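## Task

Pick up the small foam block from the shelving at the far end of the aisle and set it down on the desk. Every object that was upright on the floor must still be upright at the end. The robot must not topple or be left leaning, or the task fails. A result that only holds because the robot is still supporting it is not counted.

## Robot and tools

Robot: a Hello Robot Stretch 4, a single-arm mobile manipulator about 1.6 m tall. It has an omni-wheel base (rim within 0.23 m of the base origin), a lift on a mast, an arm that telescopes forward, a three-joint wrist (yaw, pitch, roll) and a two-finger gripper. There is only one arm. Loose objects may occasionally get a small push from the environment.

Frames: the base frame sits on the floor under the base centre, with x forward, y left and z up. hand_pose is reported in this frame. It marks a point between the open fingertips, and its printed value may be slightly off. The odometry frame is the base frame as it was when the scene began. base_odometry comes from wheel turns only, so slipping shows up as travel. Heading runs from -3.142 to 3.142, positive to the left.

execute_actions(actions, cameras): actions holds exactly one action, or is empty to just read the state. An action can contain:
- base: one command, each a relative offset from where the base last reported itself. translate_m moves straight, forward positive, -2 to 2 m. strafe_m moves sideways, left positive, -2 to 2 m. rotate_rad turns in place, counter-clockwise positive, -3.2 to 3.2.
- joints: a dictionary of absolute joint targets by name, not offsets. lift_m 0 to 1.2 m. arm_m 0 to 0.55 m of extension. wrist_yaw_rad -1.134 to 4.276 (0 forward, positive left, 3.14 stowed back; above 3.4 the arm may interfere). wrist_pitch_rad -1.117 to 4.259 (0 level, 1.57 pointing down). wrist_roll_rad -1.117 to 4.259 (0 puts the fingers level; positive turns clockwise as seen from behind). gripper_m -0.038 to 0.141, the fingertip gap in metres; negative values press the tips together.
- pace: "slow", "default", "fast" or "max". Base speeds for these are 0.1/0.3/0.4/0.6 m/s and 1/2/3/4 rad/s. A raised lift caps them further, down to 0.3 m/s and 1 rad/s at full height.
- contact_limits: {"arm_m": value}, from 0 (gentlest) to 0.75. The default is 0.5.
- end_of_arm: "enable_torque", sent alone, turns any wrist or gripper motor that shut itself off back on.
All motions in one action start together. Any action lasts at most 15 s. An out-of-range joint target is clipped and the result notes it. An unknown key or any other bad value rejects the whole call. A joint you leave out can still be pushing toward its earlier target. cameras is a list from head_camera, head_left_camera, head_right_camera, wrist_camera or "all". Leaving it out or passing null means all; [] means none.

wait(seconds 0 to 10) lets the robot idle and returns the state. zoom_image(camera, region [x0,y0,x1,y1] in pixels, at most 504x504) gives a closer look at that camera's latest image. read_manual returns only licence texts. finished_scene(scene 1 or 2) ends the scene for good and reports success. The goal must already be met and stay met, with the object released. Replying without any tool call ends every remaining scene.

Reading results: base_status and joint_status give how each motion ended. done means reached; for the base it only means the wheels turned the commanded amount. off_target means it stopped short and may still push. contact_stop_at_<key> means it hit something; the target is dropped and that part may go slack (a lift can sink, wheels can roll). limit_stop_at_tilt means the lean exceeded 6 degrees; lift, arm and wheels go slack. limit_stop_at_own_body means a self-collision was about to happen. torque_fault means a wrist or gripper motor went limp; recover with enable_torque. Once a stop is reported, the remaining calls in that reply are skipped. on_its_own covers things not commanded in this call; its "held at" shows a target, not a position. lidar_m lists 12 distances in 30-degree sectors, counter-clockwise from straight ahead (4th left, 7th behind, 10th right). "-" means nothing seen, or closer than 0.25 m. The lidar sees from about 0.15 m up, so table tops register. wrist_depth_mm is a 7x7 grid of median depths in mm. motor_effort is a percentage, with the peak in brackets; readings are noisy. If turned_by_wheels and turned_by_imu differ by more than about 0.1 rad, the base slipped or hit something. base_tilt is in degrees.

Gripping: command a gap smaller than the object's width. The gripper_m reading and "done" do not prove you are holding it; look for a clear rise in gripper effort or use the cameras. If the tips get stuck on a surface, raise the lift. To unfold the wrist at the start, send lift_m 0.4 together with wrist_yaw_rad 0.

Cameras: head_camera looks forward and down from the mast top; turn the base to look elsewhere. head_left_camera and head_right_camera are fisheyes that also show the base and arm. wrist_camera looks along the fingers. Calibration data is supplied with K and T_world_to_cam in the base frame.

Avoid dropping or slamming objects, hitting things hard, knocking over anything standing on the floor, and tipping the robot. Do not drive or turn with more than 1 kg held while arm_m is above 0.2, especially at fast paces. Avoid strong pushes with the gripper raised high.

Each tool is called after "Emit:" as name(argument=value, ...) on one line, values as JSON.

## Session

Emit:
execute_actions(actions=[{"joints":{"lift_m":0.4,"wrist_yaw_rad":0,"gripper_m":0.14}}])

Scene clock: 2.37 s.
base_odometry: x=+0.000 y=+0.000 heading=+0.000 (m, m, rad; odometry frame)
turned_by_wheels: +0.000 (rad since the last result)
turned_by_imu: +0.000 (rad since the last result)
base_tilt: forward=+0.1 right=+0.6 (deg)
lidar_m: 0.56 0.66 0.90 1.48 1.23 1.19 1.40 1.14 1.15 1.34 2.48 2.48
base_status: not commanded
joint_positions: lift_m=+0.400 arm_m=-0.002 wrist_yaw_rad=+0.000 wrist_pitch_rad=+0.012 wrist_roll_rad=+0.002 gripper_m=+0.140
joint_status: all done
motor_effort: lift_m=+23(24) arm_m=+0(0) wrist_yaw_rad=-1(6) wrist_pitch_rad=-5(6) wrist_roll_rad=-1(1) gripper_m=-1(4) wheel_0=+0(0) wheel_1=+1(0) wheel_2=+0(0) (%)
hand_pose: x=+0.4573 y=-0.0873 z=+0.5744 quat_wxyz=(+1.000, +0.001, +0.006, +0.000) (m; base frame)
wrist_depth_mm: 661 - 1756 1118 1281 - 1863 / 661 - 1756 1138 1308 - 1863 / 668 - 1756 1160 1336 - 1921 / 676 - 1708 1138 1336 - 1921 / 691 - 1397 1138 1366 - 1863 / 676 480 439 473 492 207 1756 / 683 427 397 - 891 1281 1336
pictures: head_camera, head_left_camera, head_right_camera, wrist_camera
camera_calibration (this result's frames):
wrist_camera: T_world_to_cam=[[0.0732702, -0.997269, 0.0093039, -0.108045], [-0.0780187, -0.015032, -0.996839, 0.649593], [0.994256, 0.0723127, -0.078907, -0.169322], [0, 0, 0, 1]] pos_world=[0.226947, -0.0857412, 0.635184]
Images, in order (width x height): head_camera 420x560, head_left_camera 420x672, head_right_camera 420x672, wrist_camera 616x392.

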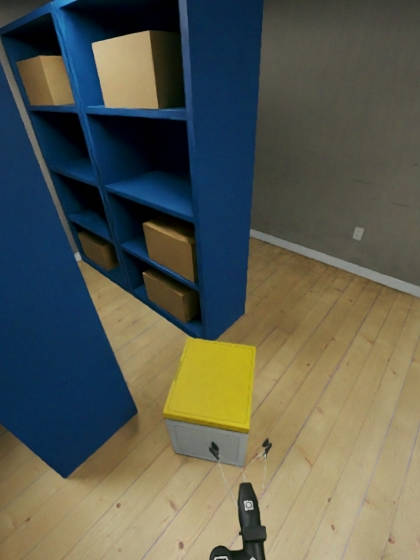

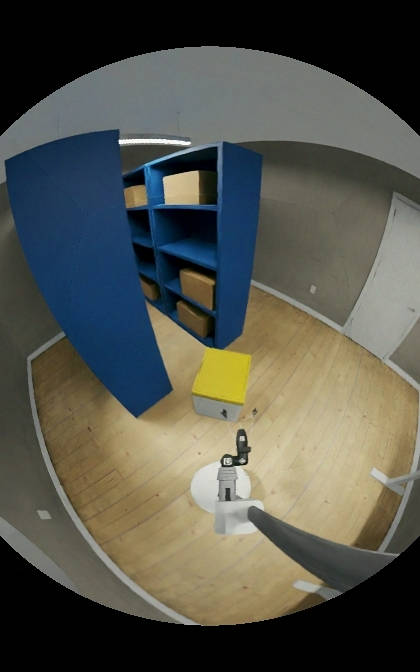

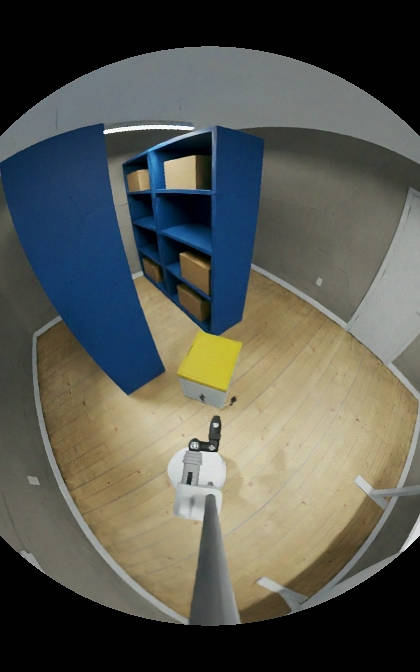

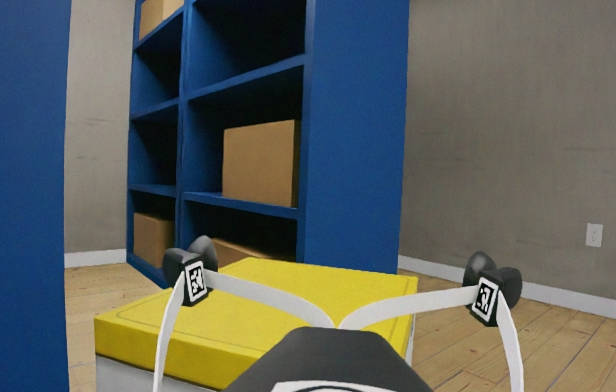

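Emit:
execute_actions(actions=[{"base":{"rotate_rad":-0.63}}], cameras=[])

Emit:
execute_actions(actions=[{"base":{"strafe_m":0.55}}], cameras=[])

Emit:
execute_actions(actions=[{"base":{"translate_m":0.75},"pace":"slow"}], cameras=[])

Emit:
execute_actions(actions=[{"base":{"translate_m":0.15},"pace":"slow"}], cameras=["head_left_camera"])

Scene clock: 4.43 s.
base_odometry: x=+0.000 y=+0.000 heading=-0.629 (m, m, rad; odometry frame)
turned_by_wheels: -0.629 (rad since the last result)
turned_by_imu: -0.623 (rad since the last result)
base_tilt: forward=+0.0 right=+0.6 (deg)
lidar_m: 2.47 0.56 0.60 0.90 1.55 1.22 1.18 1.28 1.19 1.14 1.25 2.50
base_status: done
joint_positions: lift_m=+0.400 arm_m=-0.002 wrist_yaw_rad=+0.000 wrist_pitch_rad=+0.012 wrist_roll_rad=+0.002 gripper_m=+0.140
joint_status: not commanded
motor_effort: lift_m=+23(23) arm_m=+0(0) wrist_yaw_rad=+2(3) wrist_pitch_rad=-6(6) wrist_roll_rad=-1(0) gripper_m=+1(3) wheel_0=+7(10) wheel_1=+5(10) wheel_2=+5(12) (%)
hand_pose: x=+0.4573 y=-0.0875 z=+0.5745 quat_wxyz=(+1.000, +0.001, +0.006, +0.000) (m; base frame)
wrist_depth_mm: 1025 - - - - - 1921 / 1042 - - - - - 1921 / 1078 - - - - - 1983 / 1060 - - - - - 1983 / 991 - - - - - - / 496 1430 1464 1618 1537 207 1808 / 442 1138 1281 - 1255 1255 1366
pictures: none
No camera images: the call's "cameras" was empty. Leave "cameras" out to get every camera's image.

Scene clock: 7.60 s.
base_odometry: x=+0.323 y=+0.445 heading=-0.629 (m, m, rad; odometry frame)
turned_by_wheels: +0.000 (rad since the last result)
turned_by_imu: +0.002 (rad since the last result)
base_tilt: forward=+0.0 right=+0.6 (deg)
lidar_m: 0.36 0.45 0.35 0.35 1.47 1.17 1.14 1.27 1.70 1.68 1.90 0.42
base_status: done
joint_positions: lift_m=+0.400 arm_m=-0.002 wrist_yaw_rad=+0.000 wrist_pitch_rad=+0.012 wrist_roll_rad=+0.002 gripper_m=+0.140
joint_status: not commanded
motor_effort: lift_m=+23(23) arm_m=+0(0) wrist_yaw_rad=+0(1) wrist_pitch_rad=-6(6) wrist_roll_rad=-2(1) gripper_m=+1(2) wheel_0=-6(13) wheel_1=+3(13) wheel_2=+0(5) (%)
hand_pose: x=+0.4573 y=-0.0875 z=+0.5745 quat_wxyz=(+1.000, +0.001, +0.006, +0.000) (m; base frame)
wrist_depth_mm: 991 917 904 - - - - / 1205 1205 976 - - - - / 960 904 931 - - - - / 931 891 946 - - - - / 1205 1366 976 - - - - / 976 946 439 480 459 207 1863 / 976 976 373 - 368 366 1308
pictures: none
No camera images: the call's "cameras" was empty. Leave "cameras" out to get every camera's image.

Scene clock: 16.40 s.
base_odometry: x=+0.930 y=+0.004 heading=-0.629 (m, m, rad; odometry frame)
turned_by_wheels: +0.000 (rad since the last result)
turned_by_imu: -0.002 (rad since the last result)
base_tilt: forward=+0.0 right=+0.6 (deg)
lidar_m: 0.25 0.39 0.42 0.91 0.41 0.47 1.90 2.06 1.85 0.28 0.25 0.25
base_status: done
joint_positions: lift_m=+0.400 arm_m=-0.002 wrist_yaw_rad=+0.000 wrist_pitch_rad=+0.012 wrist_roll_rad=+0.002 gripper_m=+0.140
joint_status: not commanded
motor_effort: lift_m=+23(23) arm_m=+0(0) wrist_yaw_rad=-1(1) wrist_pitch_rad=-7(6) wrist_roll_rad=+0(1) gripper_m=+0(2) wheel_0=+8(15) wheel_1=+3(8) wheel_2=-10(11) (%)
hand_pose: x=+0.4573 y=-0.0875 z=+0.5745 quat_wxyz=(+1.000, +0.001, +0.006, +0.000) (m; base frame)
wrist_depth_mm: 353 459 1661 1618 1499 1430 1397 / 357 469 1661 1618 1537 1430 1336 / 364 477 1708 1537 1499 1464 1366 / 366 477 1756 1618 1537 1464 1397 / 368 462 1618 1661 1499 1464 1397 / 373 469 1464 1576 1537 207 1397 / 373 477 1281 - 1255 1229 1366
pictures: none
No camera images: the call's "cameras" was empty. Leave "cameras" out to get every camera's image.

Scene clock: 19.17 s.
base_odometry: x=+1.051 y=-0.084 heading=-0.628 (m, m, rad; odometry frame)
turned_by_wheels: +0.000 (rad since the last result)
turned_by_imu: +0.000 (rad since the last result)
base_tilt: forward=+0.0 right=+0.6 (deg)
lidar_m: 0.25 0.31 0.27 0.90 0.60 0.54 2.05 2.22 1.83 0.25 0.25 0.25
base_status: done
joint_positions: lift_m=+0.400 arm_m=-0.002 wrist_yaw_rad=+0.000 wrist_pitch_rad=+0.012 wrist_roll_rad=+0.002 gripper_m=+0.140
joint_status: not commanded
motor_effort: lift_m=+23(23) arm_m=+0(1) wrist_yaw_rad=+0(1) wrist_pitch_rad=-6(6) wrist_roll_rad=-1(0) gripper_m=+1(1) wheel_0=+9(11) wheel_1=+5(8) wheel_2=-9(14) (%)
hand_pose: x=+0.4573 y=-0.0875 z=+0.5745 quat_wxyz=(+1.000, +0.001, +0.006, +0.000) (m; base frame)
wrist_depth_mm: 332 1576 1499 1464 1366 1281 1255 / 334 1576 1576 1464 1336 1308 1229 / 342 1661 1537 1464 1366 1281 1281 / 349 1661 1537 1464 1430 1308 1308 / 349 1661 1537 1464 1397 1336 1255 / 347 1618 1499 1397 1430 208 1255 / 351 1182 1281 - 1281 1255 1229
pictures: head_left_camera
Images, in order (width x height): head_left_camera 420x672.

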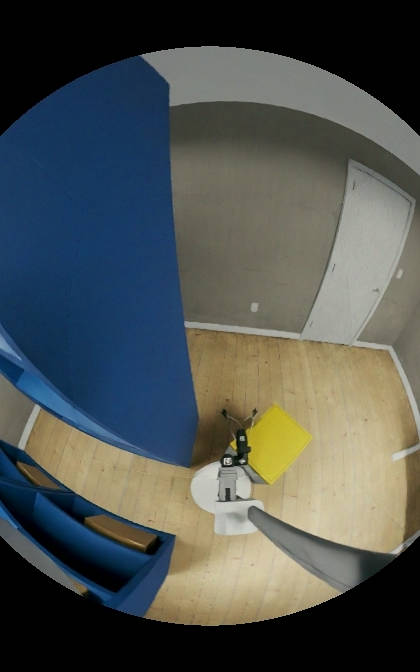

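Emit:
execute_actions(actions=[{"base":{"translate_m":-0.19},"joints":{"lift_m":0.65,"wrist_pitch_rad":1.5}}], cameras=[])

Emit:
execute_actions(actions=[{"base":{"rotate_rad":1.45}}], cameras=["head_camera","head_left_camera"])

Scene clock: 21.60 s.
base_odometry: x=+0.897 y=+0.028 heading=-0.629 (m, m, rad; odometry frame)
turned_by_wheels: +0.000 (rad since the last result)
turned_by_imu: +0.000 (rad since the last result)
base_tilt: forward=+0.0 right=+0.6 (deg)
lidar_m: 0.41 0.40 0.53 0.82 0.40 0.47 1.84 2.00 1.81 1.78 0.32 0.33
base_status: done
joint_positions: lift_m=+0.650 arm_m=-0.002 wrist_yaw_rad=+0.000 wrist_pitch_rad=+1.500 wrist_roll_rad=+0.002 gripper_m=+0.140
joint_status: all done
motor_effort: lift_m=+23(25) arm_m=+0(0) wrist_yaw_rad=+0(30) wrist_pitch_rad=+0(84) wrist_roll_rad=+1(26) gripper_m=-2(0) wheel_0=-6(11) wheel_1=-4(9) wheel_2=+4(22) (%)
hand_pose: x=+0.1891 y=-0.0874 z=+0.5401 quat_wxyz=(+0.732, +0.001, +0.682, -0.001) (m; base frame)
wrist_depth_mm: 384 517 768 788 320 315 309 / 418 549 778 788 375 310 306 / 820 798 788 768 521 310 304 / 809 788 778 768 741 351 304 / 809 778 554 559 750 732 715 / 809 788 554 544 539 208 732 / 778 778 559 - 732 723 723
pictures: none
No camera images: the call's "cameras" was empty. Leave "cameras" out to get every camera's image.

Scene clock: 23.60 s.
base_odometry: x=+0.897 y=+0.028 heading=+0.820 (m, m, rad; odometry frame)
turned_by_wheels: +1.449 (rad since the last result)
turned_by_imu: +1.436 (rad since the last result)
base_tilt: forward=+0.0 right=+0.6 (deg)
lidar_m: 1.15 0.42 0.39 1.85 1.95 1.91 2.16 0.38 0.33 0.36 0.40 0.41
base_status: done
joint_positions: lift_m=+0.650 arm_m=-0.002 wrist_yaw_rad=+0.000 wrist_pitch_rad=+1.500 wrist_roll_rad=+0.002 gripper_m=+0.140
joint_status: not commanded
motor_effort: lift_m=+22(23) arm_m=+0(1) wrist_yaw_rad=-1(1) wrist_pitch_rad=+1(0) wrist_roll_rad=+1(0) gripper_m=+0(1) wheel_0=-7(13) wheel_1=-5(10) wheel_2=-5(13) (%)
hand_pose: x=+0.1892 y=-0.0874 z=+0.5402 quat_wxyz=(+0.732, +0.001, +0.682, -0.001) (m; base frame)
wrist_depth_mm: 488 676 798 778 750 661 525 / 597 732 798 759 759 668 654 / 521 732 798 768 759 668 654 / 820 788 778 759 750 732 654 / 798 788 559 554 750 741 715 / 809 788 564 539 549 207 715 / 798 788 559 - 732 723 609
pictures: head_camera, head_left_camera
Images, in order (width x height): head_camera 420x560, head_left_camera 420x672.

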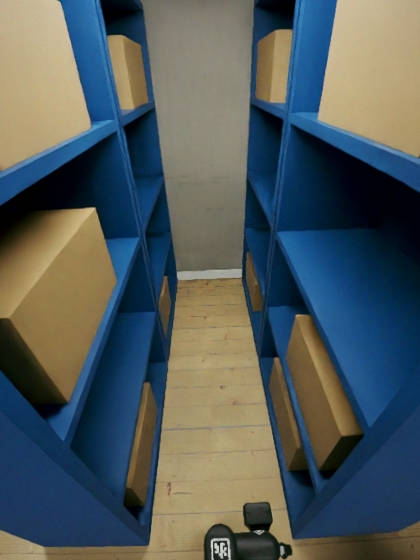

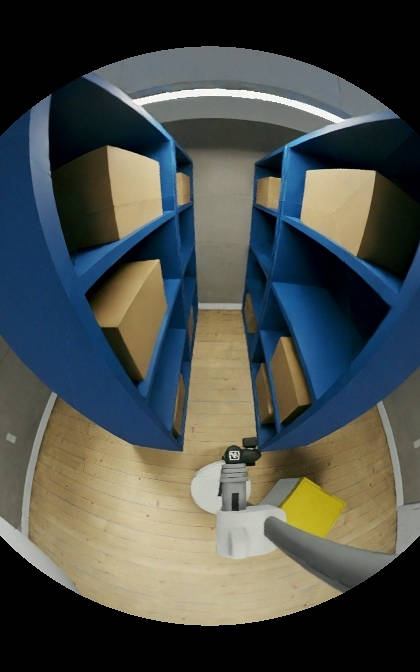

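Emit:
execute_actions(actions=[{"base":{"translate_m":0.9},"joints":{"wrist_pitch_rad":0.3}}], cameras=["head_camera","head_left_camera"])

Scene clock: 28.40 s.
base_odometry: x=+1.511 y=+0.686 heading=+0.820 (m, m, rad; odometry frame)
turned_by_wheels: +0.001 (rad since the last result)
turned_by_imu: -0.002 (rad since the last result)
base_tilt: forward=+0.0 right=+0.7 (deg)
lidar_m: 1.11 0.41 0.27 0.26 0.26 0.39 1.12 0.42 0.30 0.28 0.31 0.46
base_status: done
joint_positions: lift_m=+0.650 arm_m=-0.002 wrist_yaw_rad=+0.000 wrist_pitch_rad=+0.302 wrist_roll_rad=+0.002 gripper_m=+0.140
joint_status: all done
motor_effort: lift_m=+23(23) arm_m=-1(0) wrist_yaw_rad=+1(1) wrist_pitch_rad=-6(12) wrist_roll_rad=+1(0) gripper_m=+0(0) wheel_0=+7(11) wheel_1=+5(9) wheel_2=-4(15) (%)
hand_pose: x=+0.4442 y=-0.0874 z=+0.7420 quat_wxyz=(+0.989, +0.001, +0.151, +0.000) (m; base frame)
wrist_depth_mm: 931 891 931 931 891 820 798 / 960 960 960 960 904 854 831 / 1008 1008 1008 1008 976 891 866 / 917 946 1060 1042 1042 904 904 / 668 715 1118 1098 1078 732 699 / 535 1138 1160 1118 1060 207 530 / 615 707 1098 - 1008 699 433
pictures: head_camera, head_left_camera
Images, in order (width x height): head_camera 420x560, head_left_camera 420x672.

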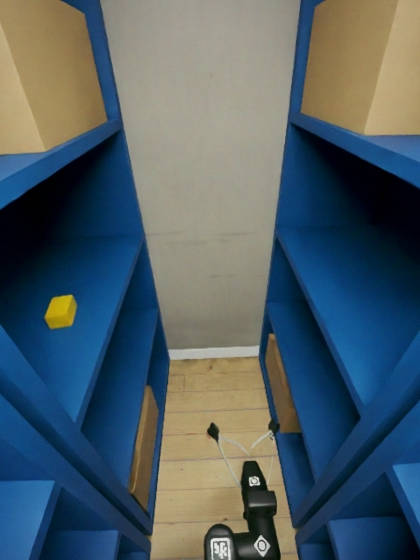

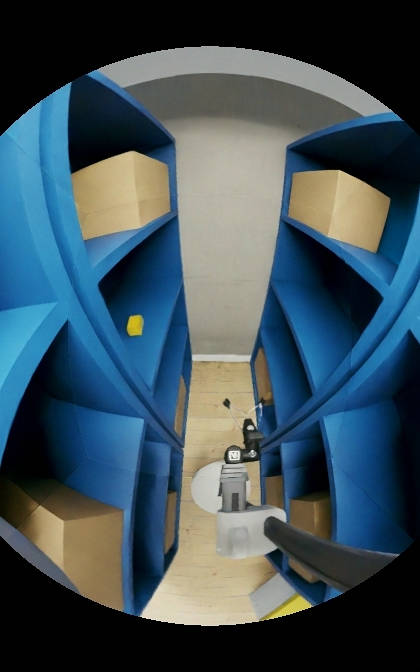

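Emit:
execute_actions(actions=[{"base":{"translate_m":0.35},"joints":{"lift_m":0.95}}], cameras=[])

Emit:
execute_actions(actions=[{"base":{"rotate_rad":1.06},"pace":"slow"}], cameras=["wrist_camera"])

Scene clock: 31.33 s.
base_odometry: x=+1.749 y=+0.942 heading=+0.821 (m, m, rad; odometry frame)
turned_by_wheels: +0.000 (rad since the last result)
turned_by_imu: -0.001 (rad since the last result)
base_tilt: forward=+0.1 right=+0.6 (deg)
lidar_m: 0.86 0.39 0.27 0.27 0.28 0.40 1.40 0.41 0.28 0.29 0.30 0.46
base_status: done
joint_positions: lift_m=+0.950 arm_m=-0.002 wrist_yaw_rad=+0.000 wrist_pitch_rad=+0.302 wrist_roll_rad=+0.002 gripper_m=+0.140
joint_status: all done
motor_effort: lift_m=+23(25) arm_m=+0(1) wrist_yaw_rad=+0(0) wrist_pitch_rad=-5(7) wrist_roll_rad=-1(0) gripper_m=+0(1) wheel_0=+5(12) wheel_1=+3(9) wheel_2=-3(14) (%)
hand_pose: x=+0.4442 y=-0.0874 z=+1.0420 quat_wxyz=(+0.989, +0.001, +0.151, +0.000) (m; base frame)
wrist_depth_mm: 591 609 603 591 585 559 504 / 621 615 634 621 603 580 530 / 647 647 668 654 640 609 554 / 512 691 715 691 668 634 525 / 741 715 732 715 699 627 424 / 778 741 788 741 723 207 647 / 820 788 831 - 759 699 683
pictures: none
No camera images: the call's "cameras" was empty. Leave "cameras" out to get every camera's image.

Scene clock: 33.67 s.
base_odometry: x=+1.749 y=+0.942 heading=+1.879 (m, m, rad; odometry frame)
turned_by_wheels: +1.058 (rad since the last result)
turned_by_imu: +1.049 (rad since the last result)
base_tilt: forward=+0.0 right=+0.6 (deg)
lidar_m: 0.28 0.27 0.30 0.43 1.39 0.43 0.30 0.29 0.33 0.46 0.86 0.39
base_status: done
joint_positions: lift_m=+0.950 arm_m=-0.002 wrist_yaw_rad=+0.000 wrist_pitch_rad=+0.302 wrist_roll_rad=+0.002 gripper_m=+0.140
joint_status: not commanded
motor_effort: lift_m=+23(23) arm_m=+0(0) wrist_yaw_rad=+0(1) wrist_pitch_rad=-6(7) wrist_roll_rad=+1(2) gripper_m=-2(2) wheel_0=-7(11) wheel_1=-6(8) wheel_2=-6(10) (%)
hand_pose: x=+0.4442 y=-0.0874 z=+1.0420 quat_wxyz=(+0.989, +0.001, +0.151, +0.000) (m; base frame)
wrist_depth_mm: 442 477 521 564 621 676 609 / 459 496 544 591 647 699 621 / 477 512 564 621 683 723 634 / 488 496 508 512 517 525 525 / 347 353 340 298 327 366 362 / 270 272 255 267 257 207 277 / 224 225 234 - 226 228 251
pictures: wrist_camera
camera_calibration (this result's frames):
wrist_camera: T_world_to_cam=[[0.0727584, -0.997283, -0.0115501, -0.0895547], [-0.360196, -0.015476, -0.932748, 1.17319], [0.930035, 0.0720256, -0.360343, 0.202347], [0, 0, 0, 1]] pos_world=[0.240906, -0.0857292, 1.16617]
Images, in order (width x height): wrist_camera 616x392.

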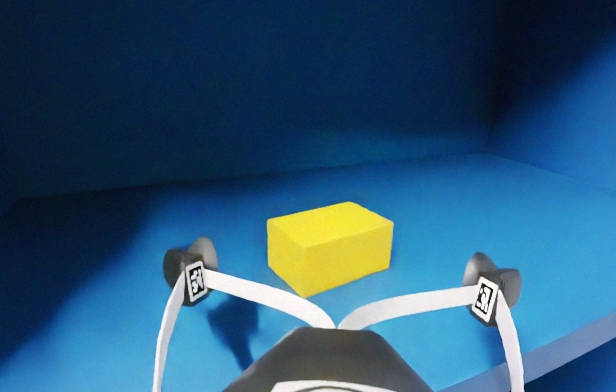

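Emit:
execute_actions(actions=[{"joints":{"lift_m":0.915,"arm_m":0.08}}], cameras=["wrist_camera"])

Emit:
execute_actions(actions=[{"joints":{"gripper_m":0.01}}], cameras=[])

Emit:
execute_actions(actions=[{"joints":{"lift_m":0.97,"arm_m":0}}], cameras=["wrist_camera"])

Scene clock: 35.27 s.
base_odometry: x=+1.749 y=+0.942 heading=+1.879 (m, m, rad; odometry frame)
turned_by_wheels: +0.000 (rad since the last result)
turned_by_imu: +0.000 (rad since the last result)
base_tilt: forward=+0.0 right=+0.6 (deg)
lidar_m: 0.25 0.25 0.28 0.43 1.40 0.43 0.32 0.28 0.32 0.44 0.86 0.39
base_status: not commanded
joint_positions: lift_m=+0.915 arm_m=+0.079 wrist_yaw_rad=+0.000 wrist_pitch_rad=+0.302 wrist_roll_rad=+0.002 gripper_m=+0.140
joint_status: all done
motor_effort: lift_m=+15(21) arm_m=+5(8) wrist_yaw_rad=+1(1) wrist_pitch_rad=-6(6) wrist_roll_rad=-1(1) gripper_m=+0(1) wheel_0=-7(7) wheel_1=-6(6) wheel_2=-6(6) (%)
hand_pose: x=+0.5254 y=-0.0874 z=+1.0078 quat_wxyz=(+0.989, +0.001, +0.150, +0.000) (m; base frame)
wrist_depth_mm: 387 415 452 492 539 603 574 / 404 430 473 517 569 634 585 / 424 459 496 539 591 647 591 / 394 399 407 407 415 415 418 / 279 283 232 207 232 293 293 / 216 218 203 204 206 203 222 / 179 180 186 - 181 180 -
pictures: wrist_camera
camera_calibration (this result's frames):
wrist_camera: T_world_to_cam=[[0.0726673, -0.99729, -0.0115275, -0.095861], [-0.359852, -0.0154375, -0.932882, 1.17046], [0.930175, 0.0719381, -0.359998, 0.114045], [0, 0, 0, 1]] pos_world=[0.322077, -0.0857363, 1.13185]
Images, in order (width x height): wrist_camera 616x392.

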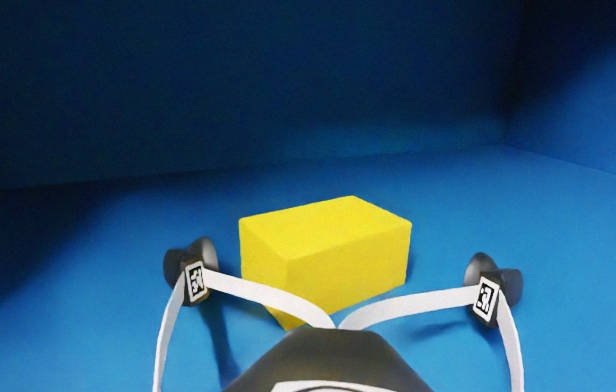

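Scene clock: 37.53 s.
base_odometry: x=+1.749 y=+0.942 heading=+1.879 (m, m, rad; odometry frame)
turned_by_wheels: +0.000 (rad since the last result)
turned_by_imu: +0.000 (rad since the last result)
base_tilt: forward=+0.1 right=+0.6 (deg)
lidar_m: 0.28 0.25 0.31 0.41 1.39 0.44 0.30 0.27 0.31 0.47 0.86 0.38
base_status: not commanded
joint_positions: lift_m=+0.915 arm_m=+0.079 wrist_yaw_rad=+0.000 wrist_pitch_rad=+0.302 wrist_roll_rad=+0.002 gripper_m=+0.010
joint_status: all done
motor_effort: lift_m=+15(15) arm_m=+5(5) wrist_yaw_rad=+2(1) wrist_pitch_rad=-4(5) wrist_roll_rad=-1(0) gripper_m=-23(27) wheel_0=-7(7) wheel_1=-6(6) wheel_2=-6(6) (%)
hand_pose: x=+0.5254 y=-0.0875 z=+1.0078 quat_wxyz=(+0.989, +0.001, +0.150, +0.000) (m; base frame)
wrist_depth_mm: 387 418 449 496 539 603 574 / 399 433 469 521 580 634 585 / 421 455 500 539 591 640 591 / 394 399 404 404 407 415 418 / 279 283 287 206 211 293 293 / 215 207 190 198 204 175 221 / 179 180 186 - 180 180 -
pictures: none
No camera images: the call's "cameras" was empty. Leave "cameras" out to get every camera's image.

Scene clock: 38.70 s.
base_odometry: x=+1.749 y=+0.942 heading=+1.879 (m, m, rad; odometry frame)
turned_by_wheels: +0.000 (rad since the last result)
turned_by_imu: +0.000 (rad since the last result)
base_tilt: forward=+0.0 right=+0.6 (deg)
lidar_m: 0.27 0.26 0.29 0.40 1.40 0.46 0.31 0.28 0.30 0.44 0.86 0.39
base_status: not commanded
joint_positions: lift_m=+0.970 arm_m=+0.001 wrist_yaw_rad=+0.000 wrist_pitch_rad=+0.303 wrist_roll_rad=+0.002 gripper_m=+0.010
joint_status: all done
motor_effort: lift_m=+23(24) arm_m=-5(7) wrist_yaw_rad=-1(0) wrist_pitch_rad=-6(7) wrist_roll_rad=+0(1) gripper_m=-22(21) wheel_0=-7(7) wheel_1=-6(6) wheel_2=-6(6) (%)
hand_pose: x=+0.4472 y=-0.0874 z=+1.0619 quat_wxyz=(+0.989, +0.001, +0.151, +0.000) (m; base frame)
wrist_depth_mm: 442 473 512 564 615 668 603 / 459 496 535 591 640 707 621 / 477 517 564 615 683 741 640 / 492 512 559 574 569 574 580 / 387 397 399 206 212 407 407 / 300 289 190 198 206 175 312 / 249 250 259 - 253 252 -
pictures: wrist_camera
camera_calibration (this result's frames):
wrist_camera: T_world_to_cam=[[0.0725898, -0.997295, -0.0115739, -0.0894847], [-0.360406, -0.0154088, -0.932668, 1.19283], [0.929967, 0.0718735, -0.360549, 0.207018], [0, 0, 0, 1]] pos_world=[0.243879, -0.0857415, 1.18612]
Images, in order (width x height): wrist_camera 616x392.

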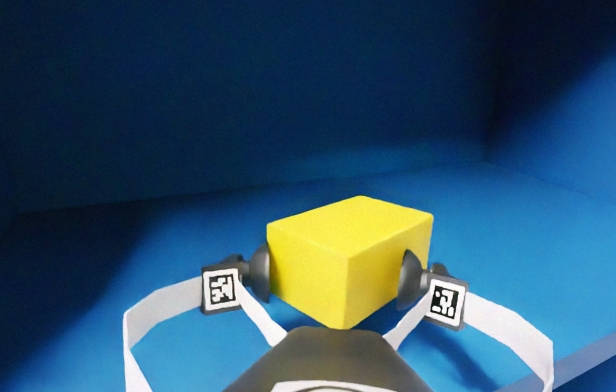

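Emit:
execute_actions(actions=[{"base":{"rotate_rad":-1.06},"pace":"slow"}], cameras=[])

Emit:
execute_actions(actions=[{"base":{"translate_m":-1.25}}], cameras=[])

Emit:
execute_actions(actions=[{"base":{"strafe_m":0.22}}], cameras=[])

Emit:
execute_actions(actions=[{"base":{"translate_m":-0.95}}], cameras=[])

Emit:
execute_actions(actions=[{"base":{"rotate_rad":3.14}}], cameras=["wrist_camera","head_camera"])

Scene clock: 41.60 s.
base_odometry: x=+1.749 y=+0.942 heading=+0.820 (m, m, rad; odometry frame)
turned_by_wheels: -1.059 (rad since the last result)
turned_by_imu: -1.050 (rad since the last result)
base_tilt: forward=+0.0 right=+0.6 (deg)
lidar_m: 0.85 0.41 0.27 0.28 0.28 0.42 1.39 0.45 0.30 0.28 0.32 0.43
base_status: done
joint_positions: lift_m=+0.970 arm_m=+0.001 wrist_yaw_rad=+0.000 wrist_pitch_rad=+0.303 wrist_roll_rad=+0.002 gripper_m=+0.010
joint_status: not commanded
motor_effort: lift_m=+23(23) arm_m=-5(5) wrist_yaw_rad=+0(1) wrist_pitch_rad=-7(7) wrist_roll_rad=-1(1) gripper_m=-23(24) wheel_0=+6(10) wheel_1=+4(9) wheel_2=+4(10) (%)
hand_pose: x=+0.4472 y=-0.0874 z=+1.0620 quat_wxyz=(+0.989, +0.001, +0.151, +0.000) (m; base frame)
wrist_depth_mm: 591 615 603 597 574 564 504 / 615 627 634 615 609 580 525 / 647 647 661 654 634 609 549 / 549 683 699 683 654 634 569 / 707 715 732 206 212 627 436 / 778 759 190 199 206 176 647 / 798 798 842 - 768 707 668
pictures: none
No camera images: the call's "cameras" was empty. Leave "cameras" out to get every camera's image.

Scene clock: 47.27 s.
base_odometry: x=+0.897 y=+0.028 heading=+0.820 (m, m, rad; odometry frame)
turned_by_wheels: -0.001 (rad since the last result)
turned_by_imu: +0.001 (rad since the last result)
base_tilt: forward=+0.0 right=+0.6 (deg)
lidar_m: 1.14 0.41 0.41 1.85 1.95 1.92 2.18 0.31 0.32 0.37 0.42 0.44
base_status: done
joint_positions: lift_m=+0.970 arm_m=+0.001 wrist_yaw_rad=+0.000 wrist_pitch_rad=+0.303 wrist_roll_rad=+0.002 gripper_m=+0.010
joint_status: not commanded
motor_effort: lift_m=+23(23) arm_m=-5(5) wrist_yaw_rad=+0(0) wrist_pitch_rad=-6(7) wrist_roll_rad=+0(1) gripper_m=-22(24) wheel_0=-7(11) wheel_1=-5(8) wheel_2=+2(15) (%)
hand_pose: x=+0.4472 y=-0.0874 z=+1.0620 quat_wxyz=(+0.989, +0.001, +0.151, +0.000) (m; base frame)
wrist_depth_mm: 484 878 1708 1661 1661 788 768 / 492 904 1576 1808 1708 820 809 / 504 831 1308 1808 1808 854 842 / 504 976 1618 - 1756 699 591 / 1060 1060 1042 206 212 946 427 / 960 960 190 199 204 176 554 / 842 866 1205 - 904 609 480
pictures: none
No camera images: the call's "cameras" was empty. Leave "cameras" out to get every camera's image.

Scene clock: 49.30 s.
base_odometry: x=+0.736 y=+0.178 heading=+0.820 (m, m, rad; odometry frame)
turned_by_wheels: +0.000 (rad since the last result)
turned_by_imu: +0.001 (rad since the last result)
base_tilt: forward=+0.0 right=+0.6 (deg)
lidar_m: 0.31 0.26 0.41 1.62 1.73 1.90 2.20 2.71 0.50 0.55 0.58 0.76
base_status: done
joint_positions: lift_m=+0.970 arm_m=+0.001 wrist_yaw_rad=+0.000 wrist_pitch_rad=+0.303 wrist_roll_rad=+0.002 gripper_m=+0.010
joint_status: not commanded
motor_effort: lift_m=+23(23) arm_m=-5(5) wrist_yaw_rad=+1(0) wrist_pitch_rad=-5(6) wrist_roll_rad=-1(1) gripper_m=-24(23) wheel_0=-4(14) wheel_1=+4(13) wheel_2=+0(2) (%)
hand_pose: x=+0.4472 y=-0.0874 z=+1.0620 quat_wxyz=(+0.989, +0.001, +0.151, +0.000) (m; base frame)
wrist_depth_mm: 221 301 504 1661 1708 1576 798 / 225 309 517 1756 1808 1618 798 / 230 315 530 1808 1863 1756 820 / 233 320 544 1808 1808 1808 904 / 235 327 427 206 212 1366 946 / 235 278 190 199 206 174 960 / 234 282 866 - 1537 1138 820
pictures: none
No camera images: the call's "cameras" was empty. Leave "cameras" out to get every camera's image.

Scene clock: 53.97 s.
base_odometry: x=+0.088 y=-0.516 heading=+0.819 (m, m, rad; odometry frame)
turned_by_wheels: -0.001 (rad since the last result)
turned_by_imu: +0.001 (rad since the last result)
base_tilt: forward=+0.1 right=+0.7 (deg)
lidar_m: 1.23 1.28 1.73 1.60 1.19 0.89 0.83 0.88 2.14 2.06 0.82 0.81
base_status: done
joint_positions: lift_m=+0.970 arm_m=+0.001 wrist_yaw_rad=+0.000 wrist_pitch_rad=+0.303 wrist_roll_rad=+0.002 gripper_m=+0.010
joint_status: not commanded
motor_effort: lift_m=+23(23) arm_m=-5(5) wrist_yaw_rad=+1(1) wrist_pitch_rad=-6(6) wrist_roll_rad=+0(0) gripper_m=-22(24) wheel_0=-6(11) wheel_1=-3(8) wheel_2=+3(14) (%)
hand_pose: x=+0.4471 y=-0.0874 z=+1.0620 quat_wxyz=(+0.989, +0.001, +0.151, +0.000) (m; base frame)
wrist_depth_mm: - 946 946 1661 - 1576 842 / - 991 960 1756 - 1618 854 / - 1060 1008 1808 - 1708 917 / - - 1078 1661 - 1336 960 / - - 1118 207 212 1182 976 / 1808 1661 189 198 206 175 1060 / 1464 1499 1255 - 1576 1160 1098
pictures: none
No camera images: the call's "cameras" was empty. Leave "cameras" out to get every camera's image.

Scene clock: 57.10 s.
base_odometry: x=+0.088 y=-0.516 heading=-2.325 (m, m, rad; odometry frame)
turned_by_wheels: +3.139 (rad since the last result)
turned_by_imu: +3.111 (rad since the last result)
base_tilt: forward=+0.0 right=+0.6 (deg)
lidar_m: 0.83 0.90 2.12 2.04 0.79 0.81 1.25 1.27 1.71 1.59 1.19 0.87
base_status: done
joint_positions: lift_m=+0.970 arm_m=+0.001 wrist_yaw_rad=+0.000 wrist_pitch_rad=+0.303 wrist_roll_rad=+0.002 gripper_m=+0.010
joint_status: not commanded
motor_effort: lift_m=+23(23) arm_m=-5(5) wrist_yaw_rad=+0(2) wrist_pitch_rad=-6(7) wrist_roll_rad=+1(0) gripper_m=-24(24) wheel_0=-7(13) wheel_1=-3(10) wheel_2=-6(12) (%)
hand_pose: x=+0.4472 y=-0.0874 z=+1.0620 quat_wxyz=(+0.989, +0.001, +0.151, +0.000) (m; base frame)
wrist_depth_mm: 1366 1397 1281 1281 1229 1182 1205 / 1464 1430 1366 1336 1281 1255 1255 / 1537 1499 1160 1138 1205 1229 1281 / 798 798 723 691 683 699 707 / 1708 1661 1576 206 212 1464 1430 / 1808 1708 190 198 206 175 1464 / 1499 1499 1464 - 1499 1537 1060
pictures: head_camera, wrist_camera
camera_calibration (this result's frames):
wrist_camera: T_world_to_cam=[[0.0728191, -0.997278, -0.0115797, -0.0895158], [-0.360402, -0.0154863, -0.932668, 1.19289], [0.92995, 0.0720894, -0.360549, 0.207055], [0, 0, 0, 1]] pos_world=[0.243888, -0.0857252, 1.18619]
Images, in order (width x height): head_camera 420x560, wrist_camera 616x392.

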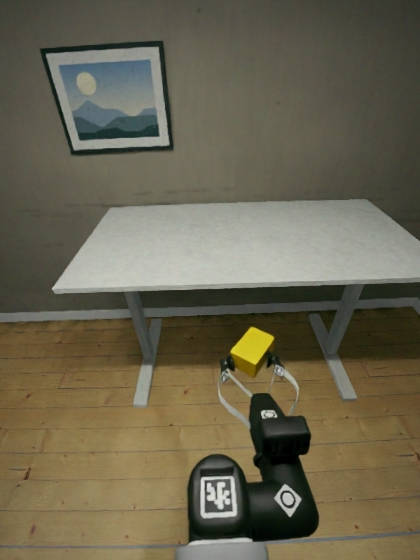

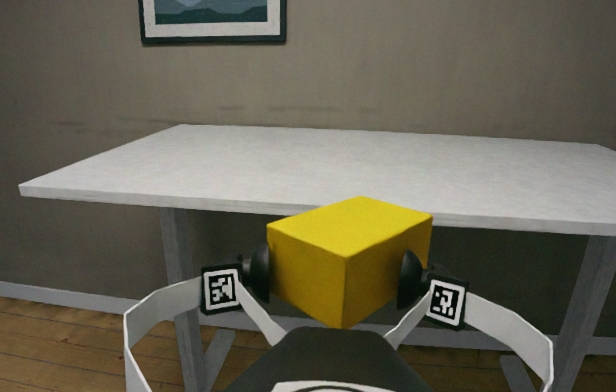

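Depth changes 3 mm per mm of lift; 690→410 gives lift ≈0.88.

Emit:
execute_actions(actions=[{"joints":{"arm_m":0.52}}], cameras=[])

Emit:
execute_actions(actions=[{"joints":{"lift_m":0.885}}], cameras=[])

Emit:
execute_actions(actions=[{"joints":{"gripper_m":0.13}}], cameras=[])

Emit:
execute_actions(actions=[{"joints":{"arm_m":0.38}}], cameras=[])

Emit:
finished_scene(scene=2)

Scene clock: 60.27 s.
base_odometry: x=+0.088 y=-0.516 heading=-2.325 (m, m, rad; odometry frame)
turned_by_wheels: +0.000 (rad since the last result)
turned_by_imu: +0.000 (rad since the last result)
base_tilt: forward=+0.1 right=+0.6 (deg)
lidar_m: 0.84 0.89 2.12 2.06 0.78 0.81 1.24 1.30 1.74 1.62 1.17 0.86
base_status: not commanded
joint_positions: lift_m=+0.970 arm_m=+0.519 wrist_yaw_rad=+0.000 wrist_pitch_rad=+0.302 wrist_roll_rad=+0.002 gripper_m=+0.010
joint_status: all done
motor_effort: lift_m=+23(23) arm_m=+5(5) wrist_yaw_rad=-1(1) wrist_pitch_rad=-7(7) wrist_roll_rad=+2(0) gripper_m=-24(23) wheel_0=-7(7) wheel_1=-3(3) wheel_2=-6(6) (%)
hand_pose: x=+0.9654 y=-0.0874 z=+1.0620 quat_wxyz=(+0.989, +0.001, +0.151, +0.000) (m; base frame)
wrist_depth_mm: 866 854 820 831 809 778 750 / 917 904 878 854 820 820 778 / 976 931 904 878 854 854 820 / 661 661 683 683 691 691 699 / 466 473 484 206 213 484 492 / 357 347 190 199 205 175 370 / 300 301 312 - 301 301 -
pictures: none
No camera images: the call's "cameras" was empty. Leave "cameras" out to get every camera's image.

Scene clock: 61.60 s.
base_odometry: x=+0.088 y=-0.516 heading=-2.325 (m, m, rad; odometry frame)
turned_by_wheels: +0.000 (rad since the last result)
turned_by_imu: +0.000 (rad since the last result)
base_tilt: forward=+0.0 right=+0.6 (deg)
lidar_m: 0.85 0.89 2.08 2.04 0.81 0.80 1.20 1.30 1.73 1.61 1.18 0.85
base_status: not commanded
joint_positions: lift_m=+0.885 arm_m=+0.519 wrist_yaw_rad=+0.000 wrist_pitch_rad=+0.302 wrist_roll_rad=+0.002 gripper_m=+0.010
joint_status: all done
motor_effort: lift_m=+16(21) arm_m=+5(5) wrist_yaw_rad=+0(1) wrist_pitch_rad=-6(7) wrist_roll_rad=+0(0) gripper_m=-23(23) wheel_0=-7(7) wheel_1=-3(3) wheel_2=-6(6) (%)
hand_pose: x=+0.9654 y=-0.0874 z=+0.9776 quat_wxyz=(+0.989, +0.001, +0.151, +0.000) (m; base frame)
wrist_depth_mm: 891 854 842 831 809 778 768 / 917 904 878 866 820 788 778 / 723 723 723 715 750 768 820 / 424 424 430 433 439 442 445 / 297 301 303 206 212 309 310 / 229 221 190 199 206 175 236 / 191 191 198 - 193 192 -
pictures: none
No camera images: the call's "cameras" was empty. Leave "cameras" out to get every camera's image.

Scene clock: 63.70 s.
base_odometry: x=+0.088 y=-0.516 heading=-2.325 (m, m, rad; odometry frame)
turned_by_wheels: +0.000 (rad since the last result)
turned_by_imu: +0.000 (rad since the last result)
base_tilt: forward=+0.0 right=+0.6 (deg)
lidar_m: 0.84 0.89 2.10 2.05 0.81 0.81 1.22 1.29 1.71 1.60 1.19 0.88
base_status: not commanded
joint_positions: lift_m=+0.885 arm_m=+0.519 wrist_yaw_rad=+0.000 wrist_pitch_rad=+0.302 wrist_roll_rad=+0.002 gripper_m=+0.130
joint_status: all done
motor_effort: lift_m=+15(16) arm_m=+5(5) wrist_yaw_rad=-1(1) wrist_pitch_rad=-7(7) wrist_roll_rad=+1(1) gripper_m=-1(25) wheel_0=-7(7) wheel_1=-3(3) wheel_2=-6(6) (%)
hand_pose: x=+0.9654 y=-0.0874 z=+0.9776 quat_wxyz=(+0.989, +0.001, +0.151, +0.000) (m; base frame)
wrist_depth_mm: 891 866 842 809 809 768 741 / 931 904 866 854 820 798 778 / 715 715 723 732 759 778 809 / 418 424 427 433 433 445 449 / 294 301 289 229 237 309 310 / 227 233 217 211 217 210 236 / 191 192 198 - 192 193 198
pictures: none
No camera images: the call's "cameras" was empty. Leave "cameras" out to get every camera's image.

Scene clock: 65.17 s.
base_odometry: x=+0.088 y=-0.516 heading=-2.325 (m, m, rad; odometry frame)
turned_by_wheels: +0.000 (rad since the last result)
turned_by_imu: +0.000 (rad since the last result)
base_tilt: forward=+0.0 right=+0.6 (deg)
lidar_m: 0.81 0.88 2.12 2.05 0.81 0.80 1.21 1.31 1.71 1.62 1.20 0.84
base_status: not commanded
joint_positions: lift_m=+0.885 arm_m=+0.381 wrist_yaw_rad=+0.000 wrist_pitch_rad=+0.302 wrist_roll_rad=+0.002 gripper_m=+0.130
joint_status: all done
motor_effort: lift_m=+16(16) arm_m=-5(7) wrist_yaw_rad=+1(2) wrist_pitch_rad=-7(8) wrist_roll_rad=+0(1) gripper_m=+0(1) wheel_0=-7(7) wheel_1=-3(3) wheel_2=-6(6) (%)
hand_pose: x=+0.8272 y=-0.0874 z=+0.9776 quat_wxyz=(+0.989, +0.001, +0.151, +0.000) (m; base frame)
wrist_depth_mm: 1008 976 976 931 917 904 878 / 1078 1060 1008 991 946 917 891 / 732 723 723 750 750 778 809 / 421 424 430 368 377 445 449 / 298 301 289 307 310 312 312 / 1336 768 1255 266 262 209 249 / 1366 878 1281 - 1229 1182 1160
pictures: none
No camera images: the call's "cameras" was empty. Leave "cameras" out to get every camera's image.

The scene is finished: the task was done.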